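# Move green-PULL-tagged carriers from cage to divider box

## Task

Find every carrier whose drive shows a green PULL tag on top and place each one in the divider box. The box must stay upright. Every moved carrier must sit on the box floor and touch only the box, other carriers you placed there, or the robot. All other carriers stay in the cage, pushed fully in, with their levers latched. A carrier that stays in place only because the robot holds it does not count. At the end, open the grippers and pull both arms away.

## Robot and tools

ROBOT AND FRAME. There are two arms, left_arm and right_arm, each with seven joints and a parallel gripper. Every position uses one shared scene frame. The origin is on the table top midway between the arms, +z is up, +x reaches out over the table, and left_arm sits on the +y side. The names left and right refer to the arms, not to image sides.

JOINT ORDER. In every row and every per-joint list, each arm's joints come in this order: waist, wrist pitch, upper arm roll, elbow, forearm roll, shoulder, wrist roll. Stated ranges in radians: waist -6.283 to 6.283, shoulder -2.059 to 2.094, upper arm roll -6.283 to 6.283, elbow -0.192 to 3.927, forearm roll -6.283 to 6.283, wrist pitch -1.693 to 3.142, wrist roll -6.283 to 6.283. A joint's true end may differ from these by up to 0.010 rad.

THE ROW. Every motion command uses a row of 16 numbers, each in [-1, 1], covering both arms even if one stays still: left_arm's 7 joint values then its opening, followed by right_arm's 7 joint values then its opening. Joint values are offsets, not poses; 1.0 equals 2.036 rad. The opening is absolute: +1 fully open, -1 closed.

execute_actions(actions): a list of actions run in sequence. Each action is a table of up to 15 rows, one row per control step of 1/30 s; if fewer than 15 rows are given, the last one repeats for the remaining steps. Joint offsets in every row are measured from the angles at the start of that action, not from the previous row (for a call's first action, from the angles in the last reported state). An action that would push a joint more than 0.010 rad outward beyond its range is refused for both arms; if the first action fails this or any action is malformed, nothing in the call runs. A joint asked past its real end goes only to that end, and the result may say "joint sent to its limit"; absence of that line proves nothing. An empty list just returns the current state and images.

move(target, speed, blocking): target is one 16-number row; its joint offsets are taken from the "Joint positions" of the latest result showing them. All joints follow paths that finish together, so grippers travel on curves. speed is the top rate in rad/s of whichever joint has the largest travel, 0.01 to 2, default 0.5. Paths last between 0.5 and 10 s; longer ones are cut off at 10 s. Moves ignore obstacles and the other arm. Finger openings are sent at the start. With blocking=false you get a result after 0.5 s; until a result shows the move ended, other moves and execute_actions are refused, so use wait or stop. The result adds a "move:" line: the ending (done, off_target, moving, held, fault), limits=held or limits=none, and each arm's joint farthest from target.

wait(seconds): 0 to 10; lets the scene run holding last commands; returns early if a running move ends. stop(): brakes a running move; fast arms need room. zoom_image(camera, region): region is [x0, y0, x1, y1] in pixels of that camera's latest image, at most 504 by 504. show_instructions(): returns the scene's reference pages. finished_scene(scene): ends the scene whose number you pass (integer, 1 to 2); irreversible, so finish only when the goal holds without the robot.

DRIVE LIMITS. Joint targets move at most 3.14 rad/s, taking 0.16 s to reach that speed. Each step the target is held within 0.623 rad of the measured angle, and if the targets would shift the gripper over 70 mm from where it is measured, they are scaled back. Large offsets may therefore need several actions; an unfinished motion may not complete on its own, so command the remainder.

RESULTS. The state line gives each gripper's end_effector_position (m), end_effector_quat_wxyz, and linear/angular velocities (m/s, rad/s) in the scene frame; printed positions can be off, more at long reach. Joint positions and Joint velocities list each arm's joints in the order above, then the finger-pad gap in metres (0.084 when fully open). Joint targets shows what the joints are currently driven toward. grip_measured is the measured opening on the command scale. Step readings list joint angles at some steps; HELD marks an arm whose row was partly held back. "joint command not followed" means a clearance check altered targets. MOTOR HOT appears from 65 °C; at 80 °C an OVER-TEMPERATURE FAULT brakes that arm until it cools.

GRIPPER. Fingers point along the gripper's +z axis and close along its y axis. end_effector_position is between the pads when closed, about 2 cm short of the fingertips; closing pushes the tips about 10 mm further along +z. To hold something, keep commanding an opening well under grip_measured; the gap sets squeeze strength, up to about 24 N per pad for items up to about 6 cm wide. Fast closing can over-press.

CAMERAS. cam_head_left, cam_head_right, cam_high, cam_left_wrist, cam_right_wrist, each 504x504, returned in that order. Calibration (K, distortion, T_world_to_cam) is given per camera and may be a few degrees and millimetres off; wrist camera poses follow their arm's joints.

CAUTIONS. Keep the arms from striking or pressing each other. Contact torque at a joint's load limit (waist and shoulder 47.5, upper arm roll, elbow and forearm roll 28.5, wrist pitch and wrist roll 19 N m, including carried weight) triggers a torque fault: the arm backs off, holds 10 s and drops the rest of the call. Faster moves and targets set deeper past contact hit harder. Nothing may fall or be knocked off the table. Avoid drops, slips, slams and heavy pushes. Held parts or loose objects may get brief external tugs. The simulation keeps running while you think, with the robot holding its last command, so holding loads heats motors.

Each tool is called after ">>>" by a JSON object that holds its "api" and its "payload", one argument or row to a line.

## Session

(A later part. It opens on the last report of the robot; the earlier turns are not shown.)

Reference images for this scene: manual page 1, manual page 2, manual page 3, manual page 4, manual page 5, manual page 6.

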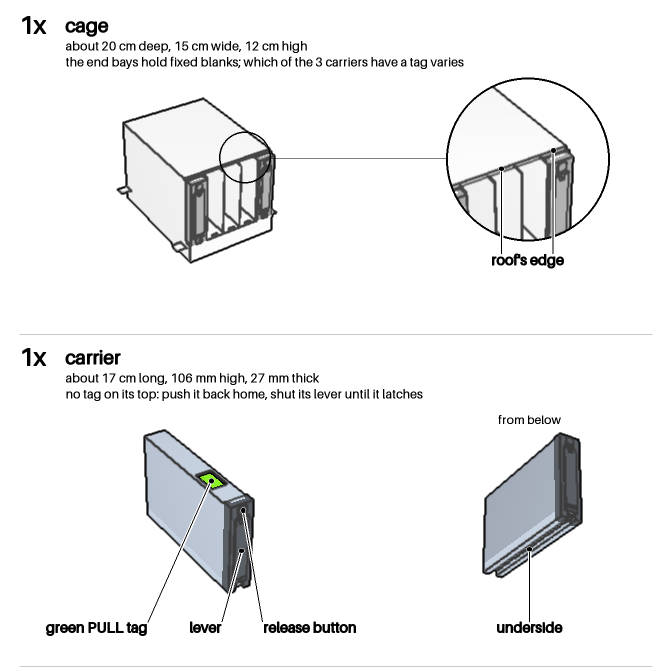

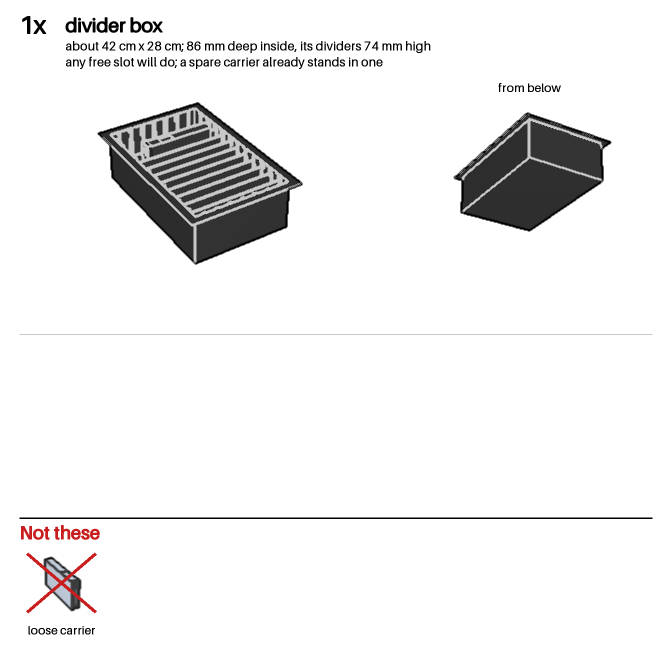

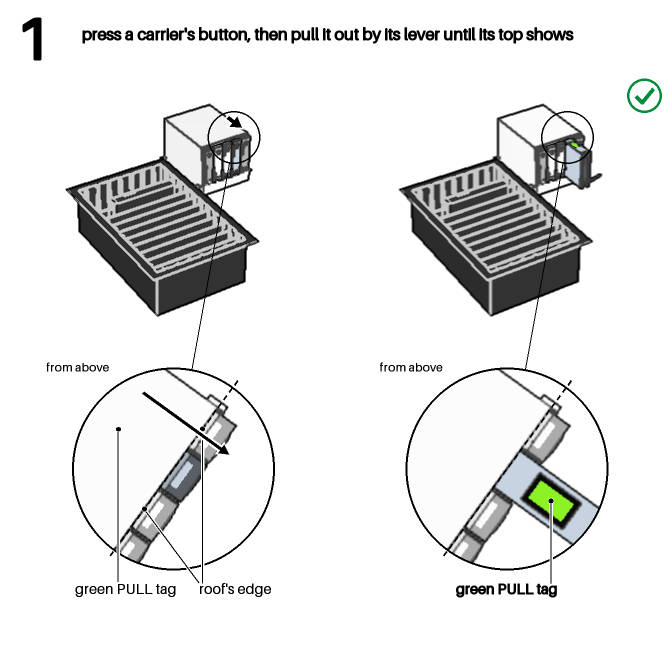

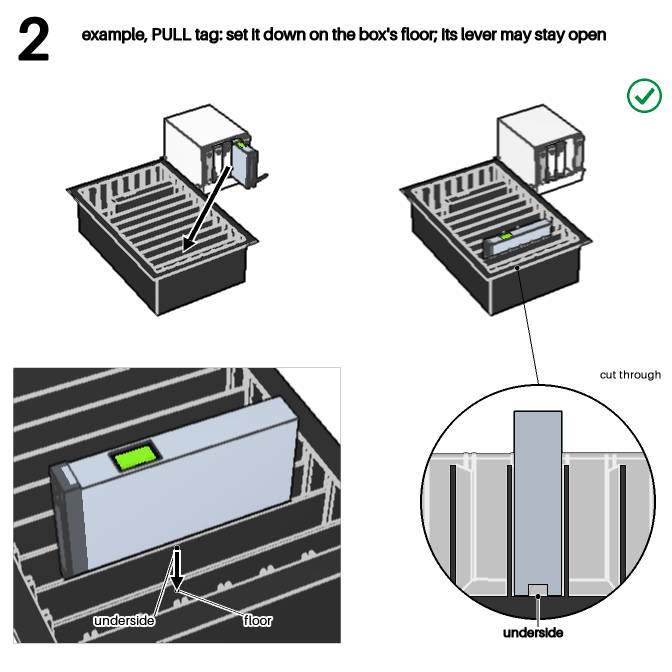

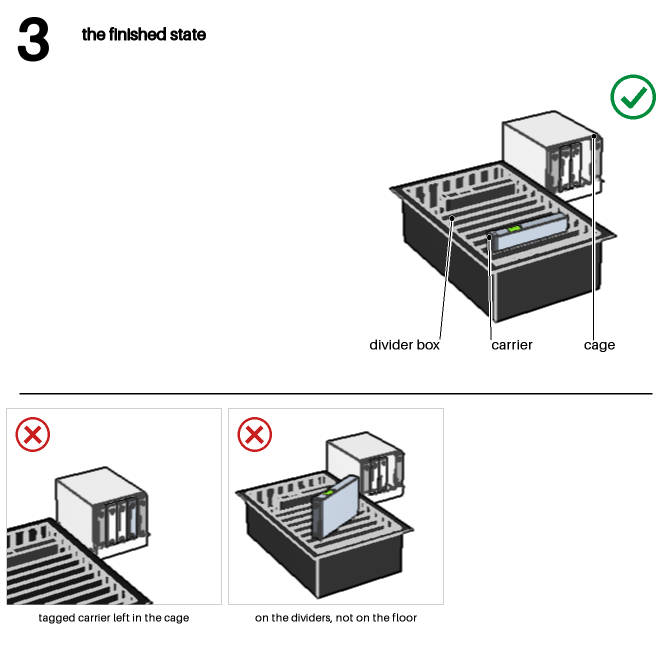

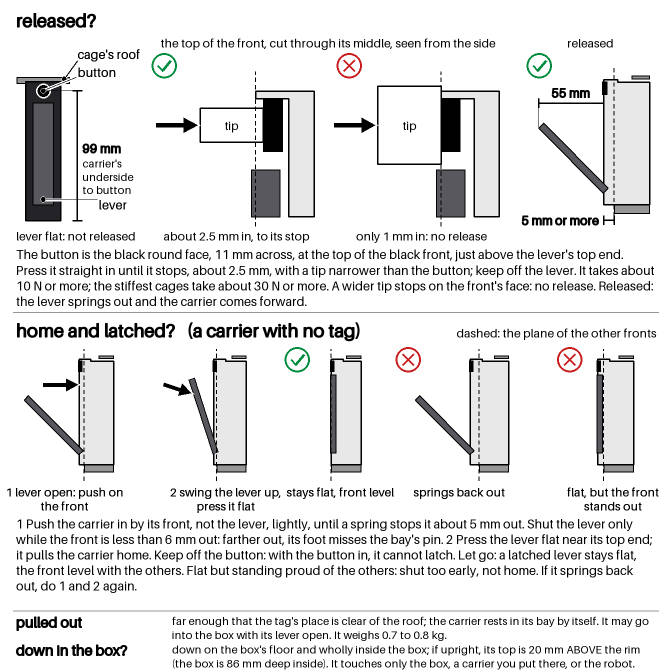

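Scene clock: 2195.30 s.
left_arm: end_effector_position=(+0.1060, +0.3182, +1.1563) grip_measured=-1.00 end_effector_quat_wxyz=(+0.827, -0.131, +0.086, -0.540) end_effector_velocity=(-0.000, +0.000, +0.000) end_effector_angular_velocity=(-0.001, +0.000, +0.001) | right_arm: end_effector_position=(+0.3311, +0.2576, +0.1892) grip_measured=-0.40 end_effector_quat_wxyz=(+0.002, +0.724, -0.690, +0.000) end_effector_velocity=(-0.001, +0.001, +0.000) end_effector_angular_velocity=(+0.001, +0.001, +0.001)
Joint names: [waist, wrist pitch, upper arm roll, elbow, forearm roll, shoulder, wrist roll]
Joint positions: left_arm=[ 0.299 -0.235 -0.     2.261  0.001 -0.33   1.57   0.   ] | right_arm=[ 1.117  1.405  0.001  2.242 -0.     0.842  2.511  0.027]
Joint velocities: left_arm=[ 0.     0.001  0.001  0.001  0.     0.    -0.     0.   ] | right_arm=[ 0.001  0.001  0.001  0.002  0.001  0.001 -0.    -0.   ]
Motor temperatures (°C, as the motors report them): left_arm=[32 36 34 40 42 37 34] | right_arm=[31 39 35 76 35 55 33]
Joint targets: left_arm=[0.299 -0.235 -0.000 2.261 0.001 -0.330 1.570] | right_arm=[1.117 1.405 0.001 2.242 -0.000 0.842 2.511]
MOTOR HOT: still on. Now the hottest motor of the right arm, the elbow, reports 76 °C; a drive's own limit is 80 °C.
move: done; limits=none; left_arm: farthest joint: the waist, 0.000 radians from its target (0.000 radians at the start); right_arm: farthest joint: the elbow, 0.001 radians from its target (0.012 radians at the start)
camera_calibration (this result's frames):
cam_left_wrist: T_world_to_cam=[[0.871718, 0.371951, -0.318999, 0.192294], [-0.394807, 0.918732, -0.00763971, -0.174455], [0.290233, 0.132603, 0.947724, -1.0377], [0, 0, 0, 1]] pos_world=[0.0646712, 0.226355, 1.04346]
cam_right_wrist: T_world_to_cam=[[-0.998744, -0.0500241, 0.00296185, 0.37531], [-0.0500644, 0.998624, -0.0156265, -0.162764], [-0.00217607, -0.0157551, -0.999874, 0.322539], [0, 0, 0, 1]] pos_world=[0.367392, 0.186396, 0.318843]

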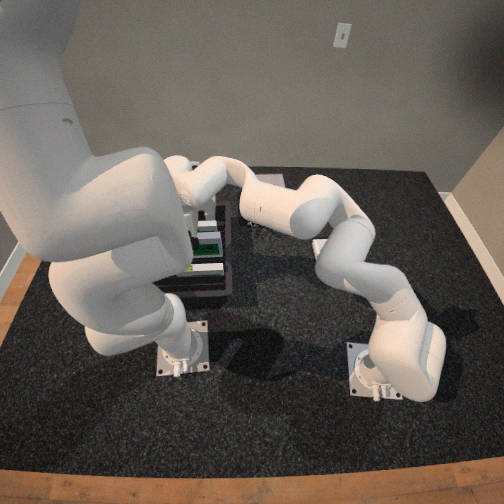

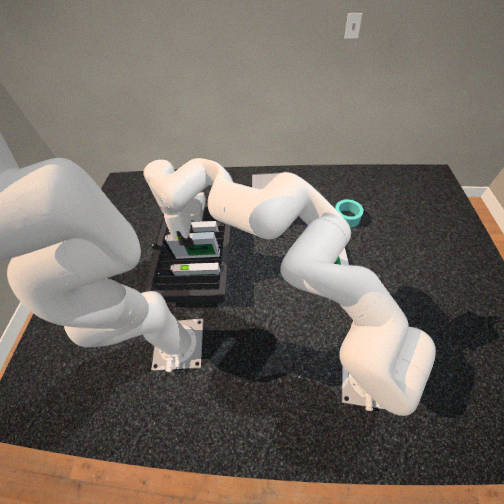

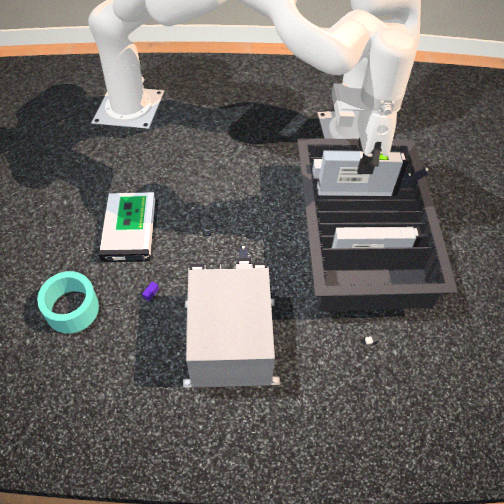

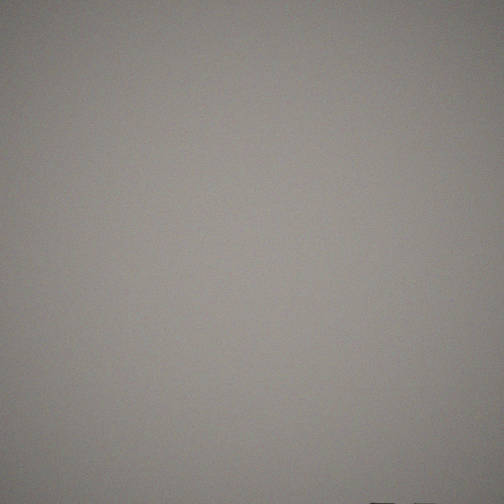

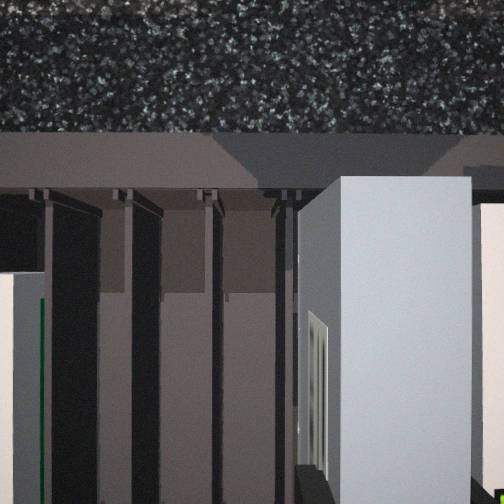

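>>> {"api": "move", "payload": {
  "target": [0,0,0,0,0,0,0,-1, 0,-0.0555,0,-0.0550,0,0.0005,0,-1],
  "speed": 0.1
}}

>>> {"api": "move", "payload": {
  "target": [0,0,0,0,0,0,0,-1, 0,-0.0555,0,-0.0403,0,0.0152,0,-1],
  "speed": 0.085
}}

Scene clock: 2202.73 s.
left_arm: end_effector_position=(+0.1060, +0.3182, +1.1563) grip_measured=-1.00 end_effector_quat_wxyz=(+0.827, -0.131, +0.086, -0.540) end_effector_velocity=(+0.001, -0.000, -0.000) end_effector_angular_velocity=(+0.000, +0.002, -0.001) | right_arm: end_effector_position=(+0.3311, +0.2577, +0.1497) grip_measured=-0.40 end_effector_quat_wxyz=(+0.002, +0.724, -0.690, +0.000) end_effector_velocity=(-0.001, -0.000, -0.002) end_effector_angular_velocity=(-0.003, +0.001, +0.001)
Joint names: [waist, wrist pitch, upper arm roll, elbow, forearm roll, shoulder, wrist roll]
Joint positions: left_arm=[ 0.299 -0.235 -0.     2.261  0.001 -0.33   1.57   0.   ] | right_arm=[ 1.117  1.292  0.001  2.13  -0.     0.843  2.511  0.027]
Joint velocities: left_arm=[-0.     0.001 -0.002 -0.001 -0.    -0.     0.001  0.   ] | right_arm=[ 0.001 -0.002 -0.    -0.004 -0.     0.002  0.001 -0.   ]
Motor temperatures (°C, as the motors report them): left_arm=[32 36 34 40 42 37 34] | right_arm=[31 39 35 76 35 55 33]
Joint targets: left_arm=[0.299 -0.235 -0.000 2.261 0.001 -0.330 1.570] | right_arm=[1.117 1.292 0.001 2.130 -0.000 0.843 2.511]
MOTOR HOT: still on. Now the hottest motor of the right arm, the elbow, reports 76 °C; a drive's own limit is 80 °C.
move: done; limits=none; left_arm: farthest joint: the waist, 0.000 radians from its target (0.000 radians at the start); right_arm: farthest joint: the waist, 0.000 radians from its target (0.000 radians at the start)
camera_calibration (this result's frames):
cam_left_wrist: T_world_to_cam=[[0.871718, 0.371951, -0.318999, 0.192294], [-0.394808, 0.918732, -0.0076398, -0.174455], [0.290233, 0.132603, 0.947724, -1.0377], [0, 0, 0, 1]] pos_world=[0.0646712, 0.226355, 1.04346]
cam_right_wrist: T_world_to_cam=[[-0.998742, -0.0500762, 0.00259243, 0.375531], [-0.0501098, 0.99863, -0.0151034, -0.163547], [-0.00183255, -0.0152143, -0.999883, 0.282765], [0, 0, 0, 1]] pos_world=[0.367381, 0.18643, 0.279288]

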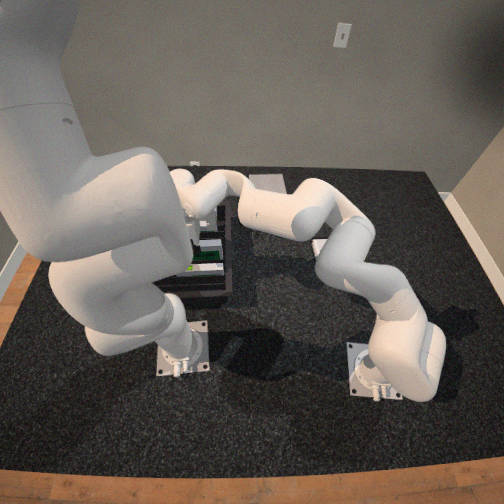

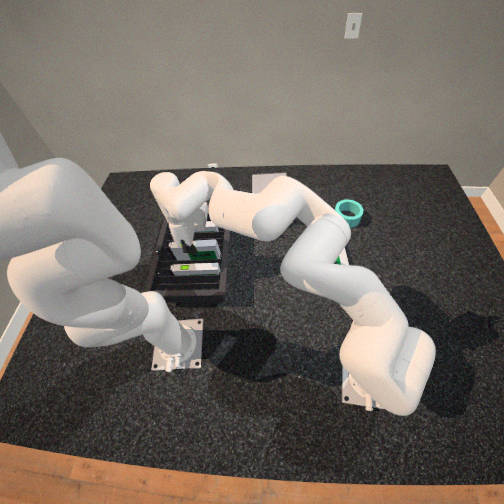

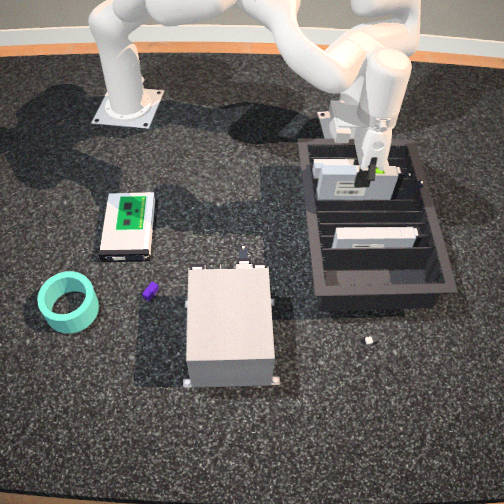

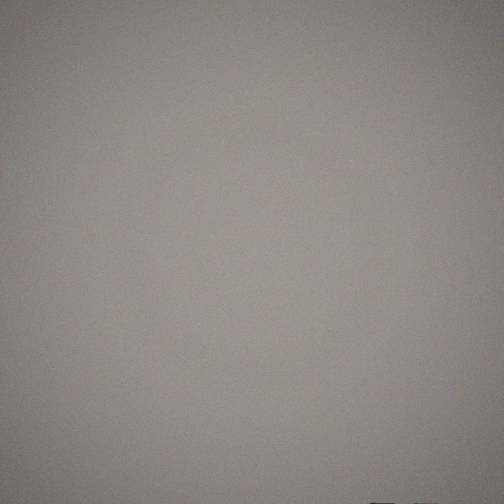

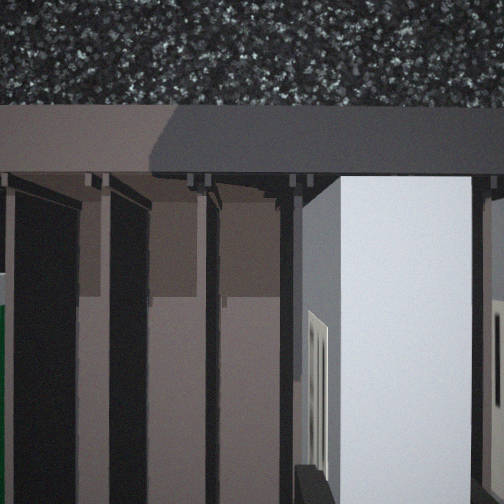

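Scene clock: 2204.47 s.
left_arm: end_effector_position=(+0.1060, +0.3182, +1.1563) grip_measured=-1.00 end_effector_quat_wxyz=(+0.827, -0.131, +0.086, -0.540) end_effector_velocity=(-0.000, +0.000, +0.000) end_effector_angular_velocity=(+0.000, -0.001, +0.000) | right_arm: end_effector_position=(+0.3315, +0.2582, +0.1040) grip_measured=-0.40 end_effector_quat_wxyz=(+0.001, +0.724, -0.690, +0.000) end_effector_velocity=(-0.001, +0.000, -0.001) end_effector_angular_velocity=(+0.000, +0.002, -0.000)
Joint names: [waist, wrist pitch, upper arm roll, elbow, forearm roll, shoulder, wrist roll]
Joint positions: left_arm=[ 0.299 -0.235 -0.     2.261  0.001 -0.33   1.57   0.   ] | right_arm=[ 1.117  1.18   0.001  2.05  -0.     0.872  2.511  0.027]
Joint velocities: left_arm=[-0.    -0.001  0.001  0.     0.     0.    -0.     0.   ] | right_arm=[ 0.    -0.003  0.    -0.003  0.001  0.001 -0.     0.   ]
Motor temperatures (°C, as the motors report them): left_arm=[32 36 34 40 42 37 34] | right_arm=[31 39 35 76 35 55 33]
Joint targets: left_arm=[0.299 -0.235 -0.000 2.261 0.001 -0.330 1.570] | right_arm=[1.117 1.179 0.001 2.048 -0.000 0.874 2.511]
MOTOR HOT: still on. Now the hottest motor of the right arm, the elbow, reports 76 °C; a drive's own limit is 80 °C.
move: done; limits=none; left_arm: farthest joint: the waist, 0.000 radians from its target (0.000 radians at the start); right_arm: farthest joint: the shoulder, 0.002 radians from its target (0.031 radians at the start)
camera_calibration (this result's frames):
cam_left_wrist: T_world_to_cam=[[0.871718, 0.371951, -0.318999, 0.192294], [-0.394808, 0.918732, -0.0076397, -0.174455], [0.290233, 0.132603, 0.947724, -1.0377], [0, 0, 0, 1]] pos_world=[0.0646713, 0.226355, 1.04346]
cam_right_wrist: T_world_to_cam=[[-0.998755, -0.0498619, 0.00117729, 0.376167], [-0.0498731, 0.998668, -0.0132257, -0.164956], [-0.000516257, -0.013268, -0.999912, 0.236125], [0, 0, 0, 1]] pos_world=[0.367594, 0.186626, 0.23348]

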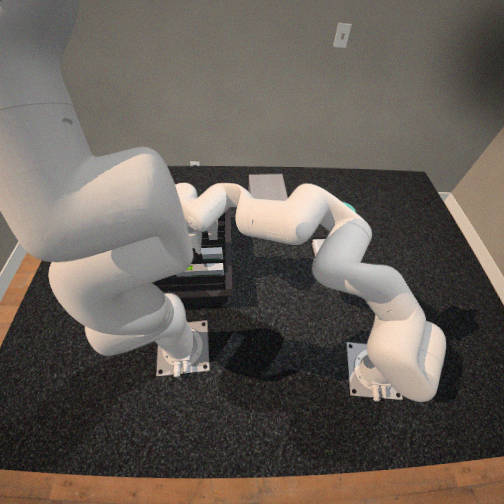

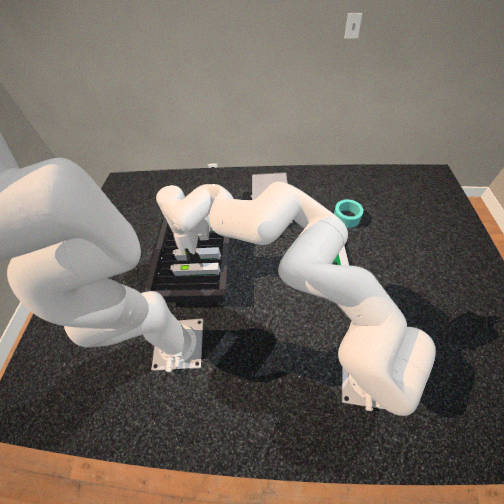

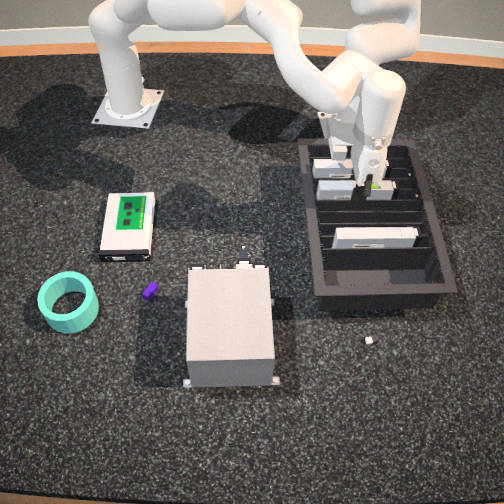

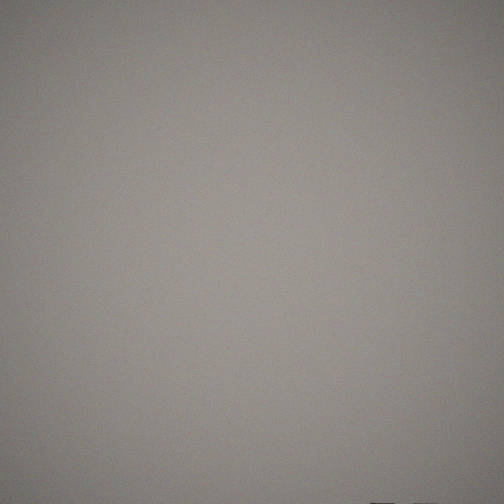

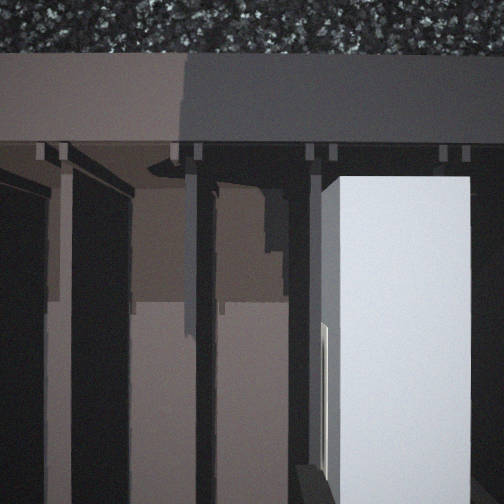

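>>> {"api": "execute_actions", "payload": {
  "actions": [
    [[0,0,0,0,0,0,0,-1,0,0,0,0,0,0,0,-0.6],[0,0,0,0,0,0,0,-1,0,0,0,0,0,0,0,-0.5],[0,0,0,0,0,0,0,-1,0,0,0,0,0,0,0,-0.42],[0,0,0,0,0,0,0,-1,0,0,0,0,0,0,0,-0.38],[0,0,0,0,0,0,0,-1,0,0,0,0,0,0,0,-0.34],[0,0,0,0,0,0,0,-1,0,0,0,0,0,0,0,-0.3],[0,0,0,0,0,0,0,-1,0,0,0,0,0,0,0,-0.25],[0,0,0,0,0,0,0,-1,0,0,0,0,0,0,0,-0.2],[0,0,0,0,0,0,0,-1,0,0,0,0,0,0,0,-0.15],[0,0,0,0,0,0,0,-1,0,0,0,0,0,0,0,-0.1],[0,0,0,0,0,0,0,-1,0,0,0,0,0,0,0,-0.05],[0,0,0,0,0,0,0,-1,0,0,0,0,0,0,0,0.0],[0,0,0,0,0,0,0,-1,0,0,0,0,0,0,0,0.0],[0,0,0,0,0,0,0,-1,0,0,0,0,0,0,0,0.0],[0,0,0,0,0,0,0,-1,0,0,0,0,0,0,0,0.0]]
  ]
}}

>>> {"api": "move", "payload": {
  "target": [0,0,0,0,0,0,0,-1, 0,0.0555,0,0.0403,0,-0.0152,0,0.0],
  "speed": 0.2
}}

Scene clock: 2214.33 s.
left_arm: end_effector_position=(+0.1060, +0.3182, +1.1563) grip_measured=-1.00 end_effector_quat_wxyz=(+0.827, -0.131, +0.086, -0.540) end_effector_velocity=(-0.001, +0.001, +0.000) end_effector_angular_velocity=(+0.000, -0.001, +0.002) | right_arm: end_effector_position=(+0.3298, +0.2571, +0.0997) grip_measured=-0.01 end_effector_quat_wxyz=(+0.005, +0.724, -0.689, +0.000) end_effector_velocity=(+0.016, +0.010, +0.037) end_effector_angular_velocity=(+0.054, -0.044, -0.011)
Joint names: [waist, wrist pitch, upper arm roll, elbow, forearm roll, shoulder, wrist roll]
Joint positions: left_arm=[ 0.299 -0.235 -0.     2.261  0.001 -0.33   1.57   0.   ] | right_arm=[ 1.118  1.18   0.001  2.046 -0.     0.876  2.511  0.043]
Joint velocities: left_arm=[-0.    -0.001  0.002  0.     0.    -0.     0.     0.   ] | right_arm=[-0.006 -0.002 -0.008  0.036 -0.001 -0.032  0.     0.001]
Motor temperatures (°C, as the motors report them): left_arm=[32 36 34 40 42 37 34] | right_arm=[31 39 35 72 35 53 33]
Joint targets: left_arm=[0.299 -0.235 -0.000 2.261 0.001 -0.330 1.570] | right_arm=[1.117 1.180 0.001 2.050 -0.000 0.872 2.511]
MOTOR HOT: still on. Now the hottest motor of the right arm, the elbow, reports 72 °C; a drive's own limit is 80 °C.
Step readings (joint positions):
0: left_arm=[0.299 -0.235 -0.000 2.261 0.001 -0.330 1.570] | right_arm=[1.117 1.179 0.001 2.048 -0.000 0.873 2.511]
1: left_arm=[0.299 -0.235 -0.000 2.261 0.001 -0.330 1.570] | right_arm=[1.117 1.179 0.001 2.048 -0.000 0.873 2.511]
2: left_arm=[0.299 -0.235 -0.000 2.261 0.001 -0.330 1.570] | right_arm=[1.117 1.179 0.001 2.049 -0.000 0.873 2.511]
4: left_arm=[0.299 -0.235 -0.000 2.261 0.001 -0.330 1.570] | right_arm=[1.117 1.179 0.001 2.049 -0.000 0.873 2.511]
8: left_arm=[0.299 -0.235 -0.000 2.261 0.001 -0.330 1.570] | right_arm=[1.117 1.177 0.001 2.049 -0.001 0.874 2.511]
15: Joint positions above
camera_calibration (this result's frames):
cam_left_wrist: T_world_to_cam=[[0.871718, 0.371952, -0.318999, 0.192294], [-0.394808, 0.918732, -0.00763969, -0.174455], [0.290233, 0.132603, 0.947724, -1.0377], [0, 0, 0, 1]] pos_world=[0.0646713, 0.226355, 1.04346]
cam_right_wrist: T_world_to_cam=[[-0.998683, -0.0509085, 0.00634107, 0.374142], [-0.0510217, 0.998513, -0.0191952, -0.162999], [-0.00535444, -0.0194934, -0.999796, 0.235025], [0, 0, 0, 1]] pos_world=[0.366591, 0.186386, 0.229476]

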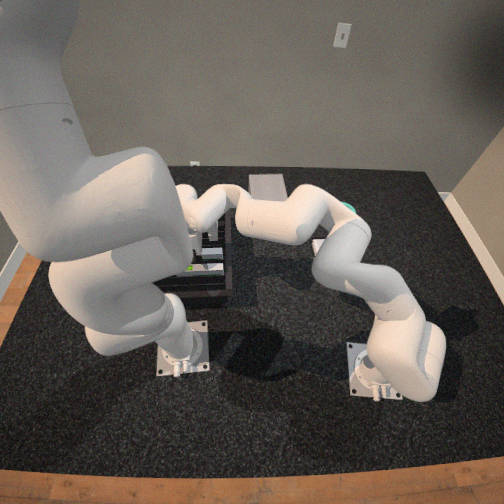

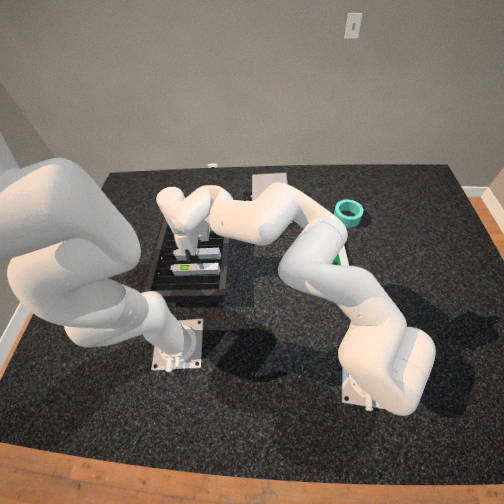

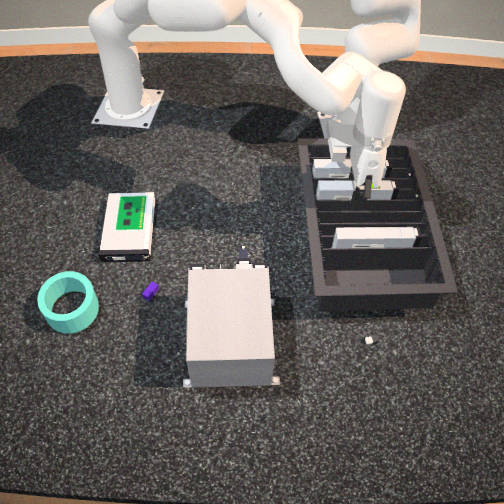

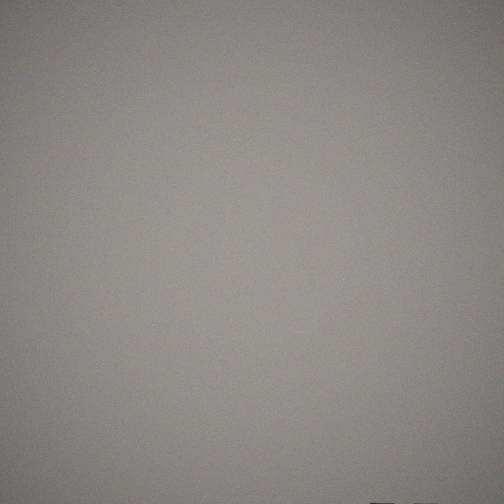

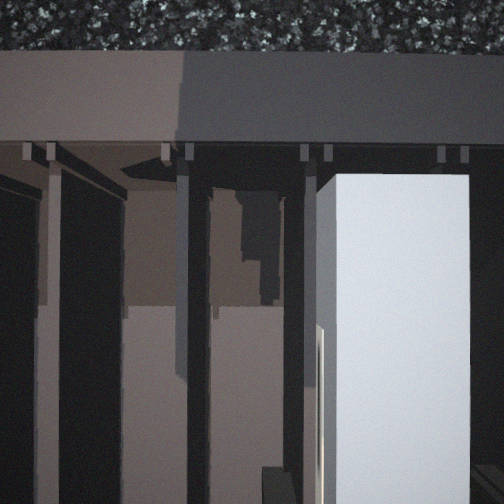

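Scene clock: 2215.40 s.
left_arm: end_effector_position=(+0.1060, +0.3182, +1.1563) grip_measured=-1.00 end_effector_quat_wxyz=(+0.827, -0.131, +0.086, -0.540) end_effector_velocity=(+0.000, -0.000, -0.000) end_effector_angular_velocity=(+0.000, -0.000, +0.000) | right_arm: end_effector_position=(+0.3299, +0.2571, +0.1466) grip_measured=-0.01 end_effector_quat_wxyz=(+0.005, +0.724, -0.689, +0.001) end_effector_velocity=(+0.001, +0.002, +0.005) end_effector_angular_velocity=(+0.008, -0.004, -0.000)
Joint names: [waist, wrist pitch, upper arm roll, elbow, forearm roll, shoulder, wrist roll]
Joint positions: left_arm=[ 0.299 -0.235 -0.     2.261  0.001 -0.33   1.57   0.   ] | right_arm=[ 1.118  1.293  0.001  2.128 -0.     0.846  2.511  0.044]
Joint velocities: left_arm=[ 0.001 -0.001 -0.001 -0.    -0.     0.    -0.     0.   ] | right_arm=[ 0.     0.     0.     0.005  0.001 -0.004  0.    -0.   ]
Motor temperatures (°C, as the motors report them): left_arm=[32 36 34 40 42 37 34] | right_arm=[31 39 35 72 35 53 33]
Joint targets: left_arm=[0.299 -0.235 -0.000 2.261 0.001 -0.330 1.570] | right_arm=[1.118 1.293 0.001 2.128 -0.000 0.845 2.511]
MOTOR HOT: still on. Now the hottest motor of the right arm, the elbow, reports 72 °C; a drive's own limit is 80 °C.
move: done; limits=none; left_arm: farthest joint: the waist, 0.000 radians from its target (0.000 radians at the start); right_arm: farthest joint: the waist, 0.000 radians from its target (0.000 radians at the start)
camera_calibration (this result's frames):
cam_left_wrist: T_world_to_cam=[[0.871718, 0.371952, -0.318999, 0.192294], [-0.394808, 0.918732, -0.00763962, -0.174455], [0.290233, 0.132603, 0.947724, -1.0377], [0, 0, 0, 1]] pos_world=[0.0646713, 0.226355, 1.04346]
cam_right_wrist: T_world_to_cam=[[-0.998681, -0.0509069, 0.0066884, 0.373831], [-0.05103, 0.998502, -0.0197374, -0.162007], [-0.00567361, -0.0200527, -0.999783, 0.282117], [0, 0, 0, 1]] pos_world=[0.366671, 0.186453, 0.276357]

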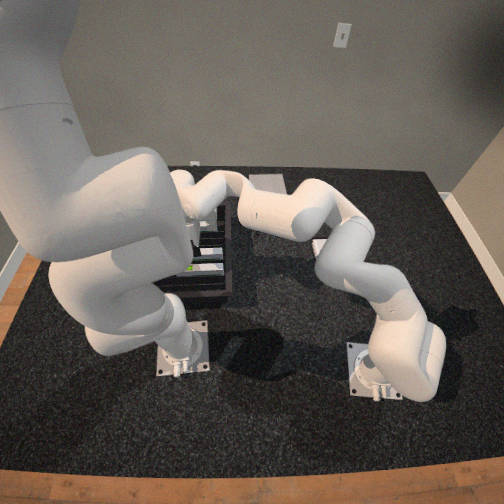

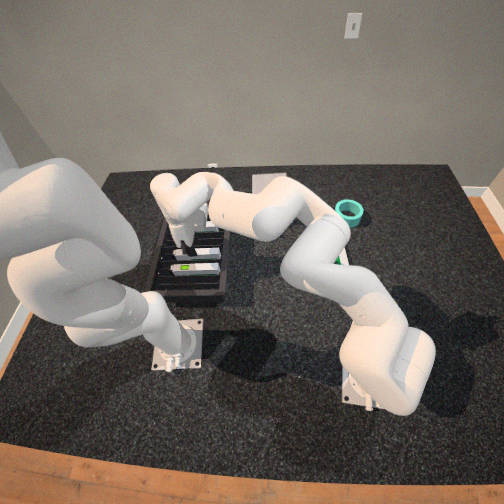

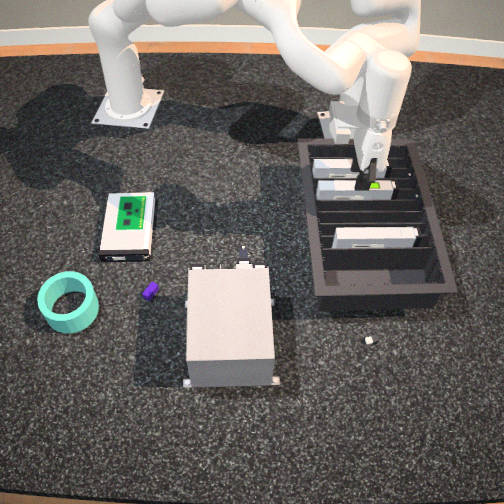

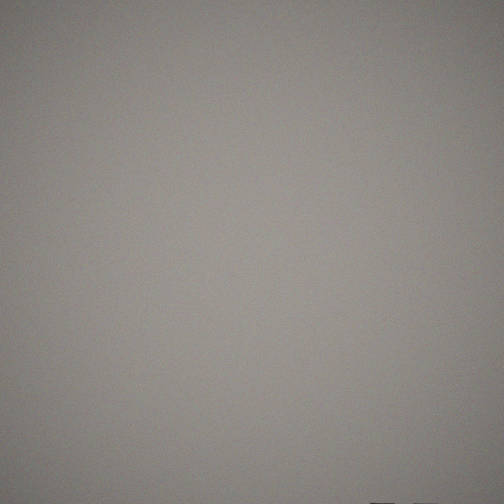

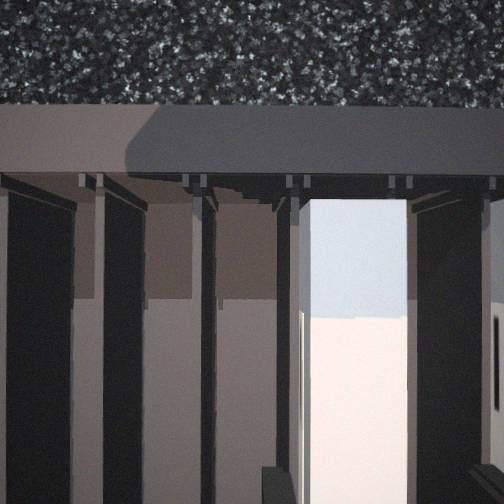

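>>> {"api": "move", "payload": {
  "target": [0,0,0,0,0,0,0,-1, -0.2544,-0.7677,0,0.2318,0,-0.3836,-0.5,0.0],
  "speed": 0.7
}}

Scene clock: 2227.00 s.
left_arm: end_effector_position=(+0.1060, +0.3182, +1.1563) grip_measured=-1.00 end_effector_quat_wxyz=(+0.827, -0.131, +0.086, -0.540) end_effector_velocity=(+0.000, +0.000, -0.000) end_effector_angular_velocity=(-0.000, +0.001, +0.002) | right_arm: end_effector_position=(+0.1488, -0.2118, +1.1440) grip_measured=-0.01 end_effector_quat_wxyz=(+0.820, -0.146, +0.082, -0.547) end_effector_velocity=(+0.002, +0.001, -0.001) end_effector_angular_velocity=(-0.001, +0.003, -0.000)
Joint names: [waist, wrist pitch, upper arm roll, elbow, forearm roll, shoulder, wrist roll]
Joint positions: left_arm=[ 0.299 -0.235 -0.     2.261  0.001 -0.33   1.57   0.   ] | right_arm=[ 0.6   -0.27   0.001  2.599 -0.     0.065  1.493  0.044]
Joint velocities: left_arm=[ 0.001  0.     0.001 -0.001  0.    -0.     0.     0.   ] | right_arm=[-0.001  0.    -0.    -0.002  0.001  0.001  0.    -0.   ]
Motor temperatures (°C, as the motors report them): left_arm=[32 36 34 40 42 37 34] | right_arm=[31 39 35 71 35 53 33]
Joint targets: left_arm=[0.299 -0.235 -0.000 2.261 0.001 -0.330 1.570] | right_arm=[0.600 -0.270 0.001 2.599 -0.000 0.065 1.493]
MOTOR HOT: still on. Now the hottest motor of the right arm, the elbow, reports 71 °C; a drive's own limit is 80 °C.
move: done; limits=none; left_arm: farthest joint: the waist, 0.000 radians from its target (0.000 radians at the start); right_arm: farthest joint: the elbow, 0.001 radians from its target (0.472 radians at the start)
camera_calibration (this result's frames):
cam_left_wrist: T_world_to_cam=[[0.871718, 0.371952, -0.318999, 0.192294], [-0.394808, 0.918732, -0.00763959, -0.174455], [0.290233, 0.132603, 0.947724, -1.0377], [0, 0, 0, 1]] pos_world=[0.0646713, 0.226355, 1.04346]
cam_right_wrist: T_world_to_cam=[[0.873993, 0.357118, -0.329548, 0.354891], [-0.383122, 0.923572, -0.0152372, 0.345061], [0.29892, 0.139574, 0.944016, -0.966277], [0, 0, 0, 1]] pos_world=[0.110867, -0.310559, 1.03439]

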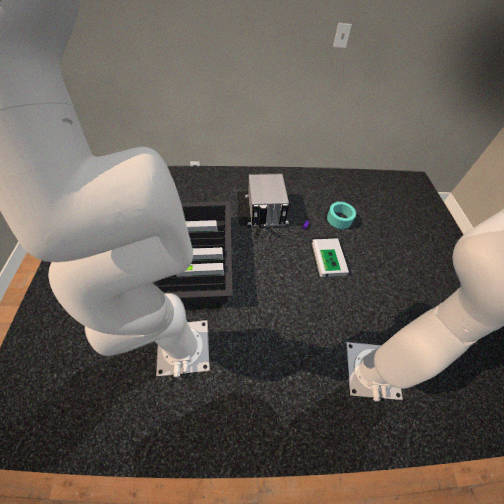

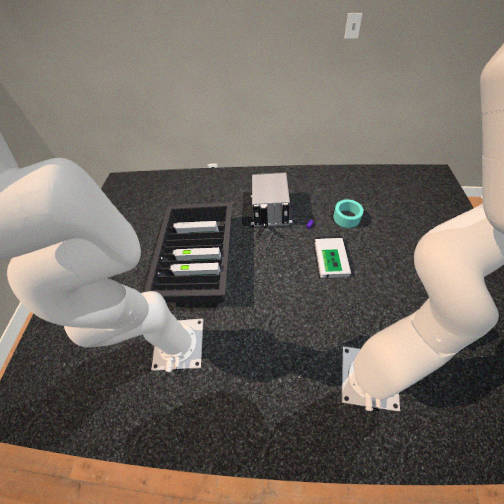

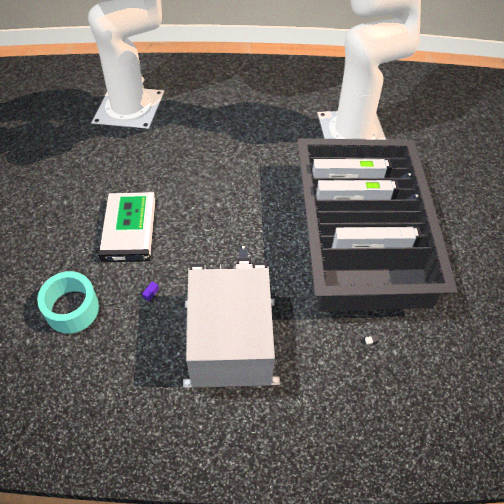

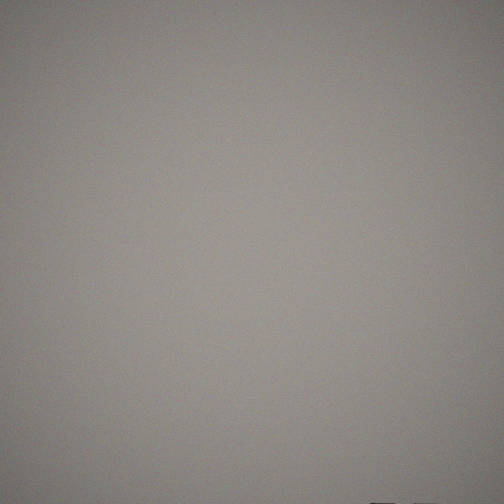

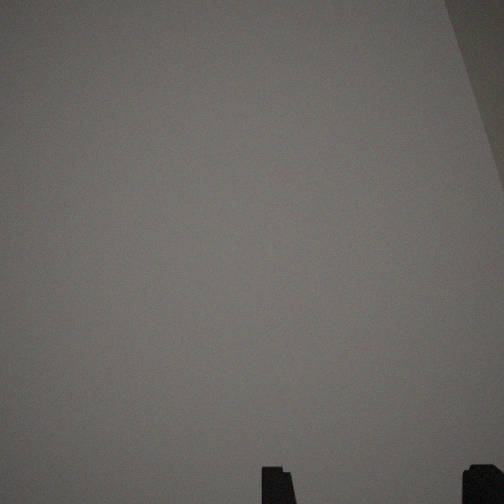

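>>> {"api": "show_instructions", "payload": {

}}

>>> {"api": "zoom_image", "payload": {
  "camera": "cam_high",
  "region": [290,130,470,310]
}}

Reference images for this scene: manual page 1, manual page 2, manual page 3, manual page 4, manual page 5, manual page 6.

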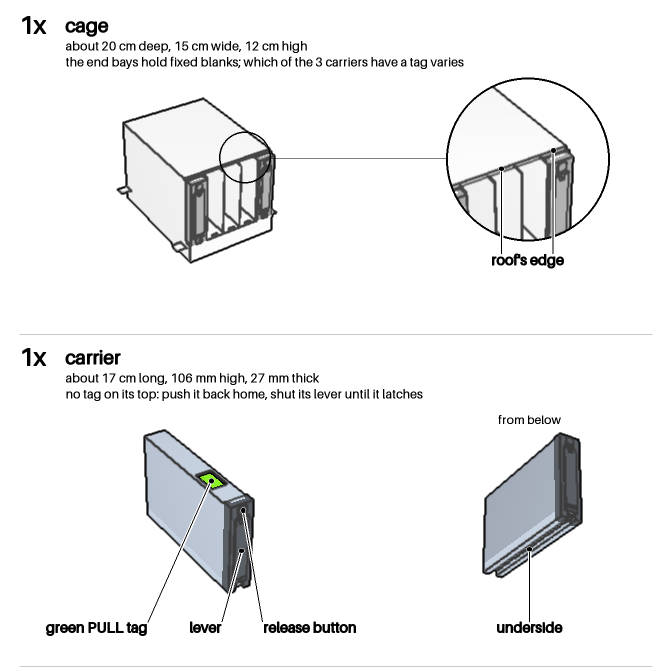

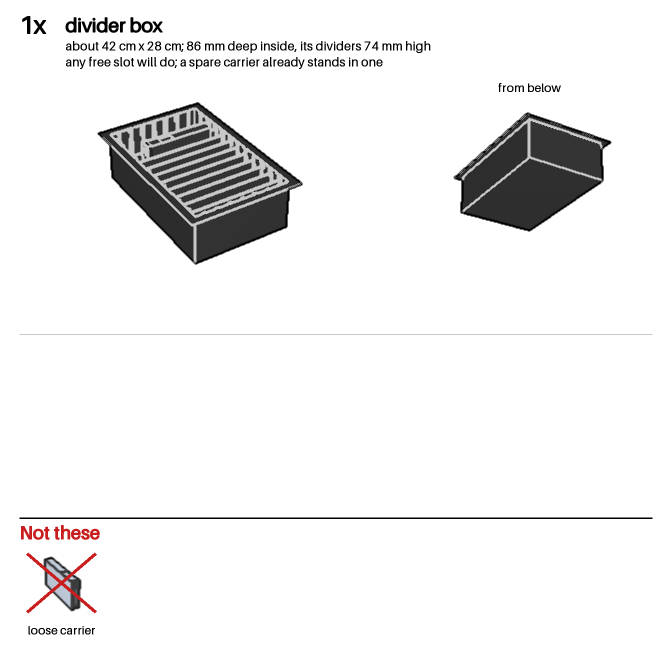

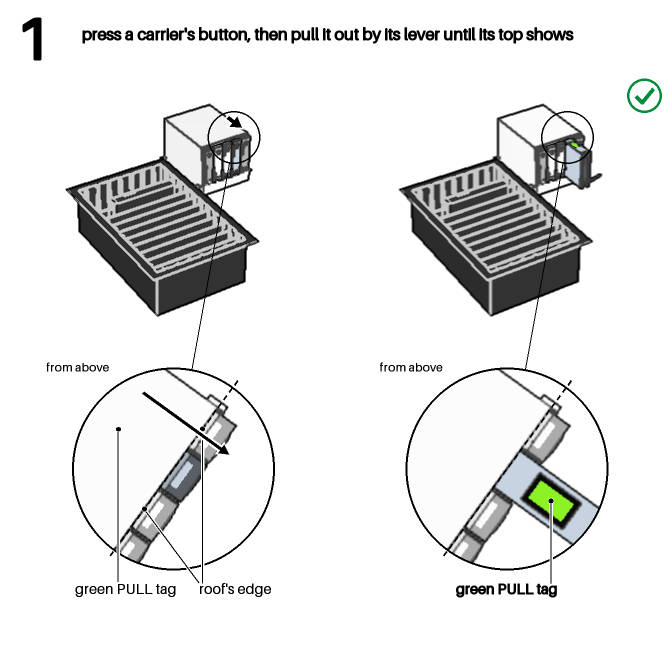

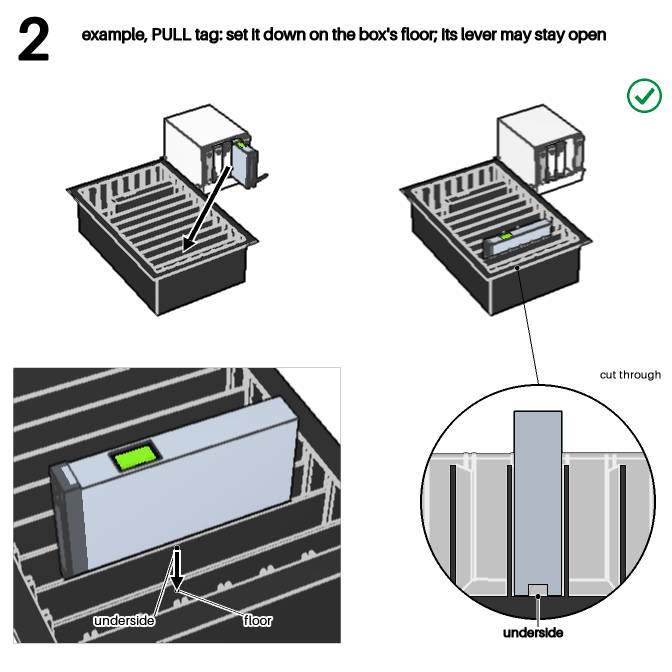

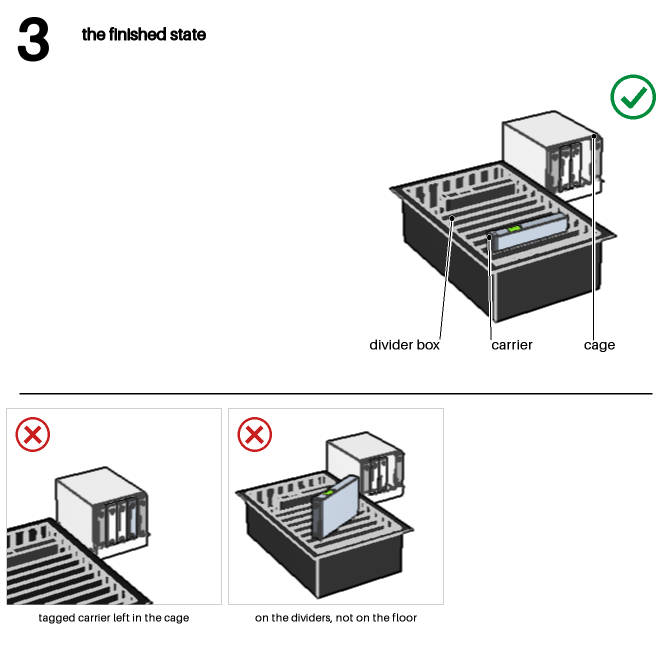

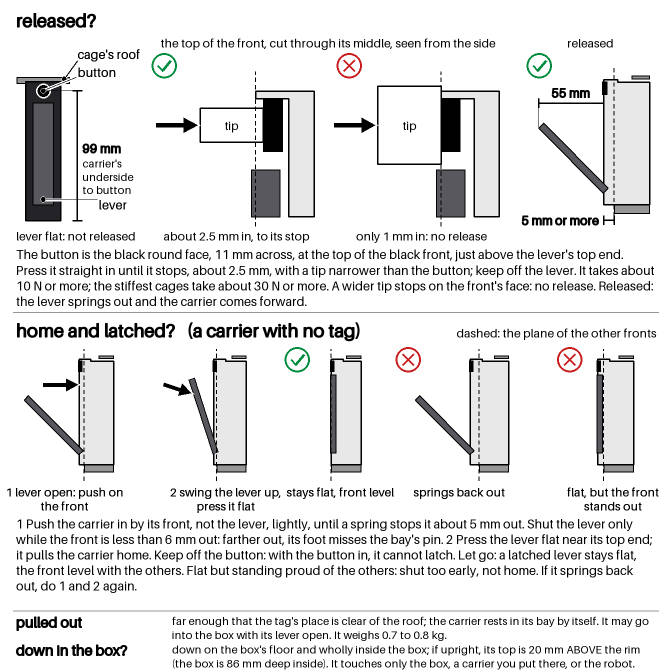

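Region (290, 130, 470, 310) of cam_high's 504x504 image, scaled by 2.800, with more detail than that image has.

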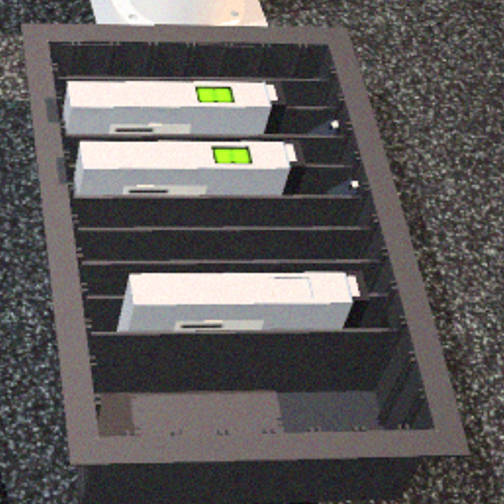

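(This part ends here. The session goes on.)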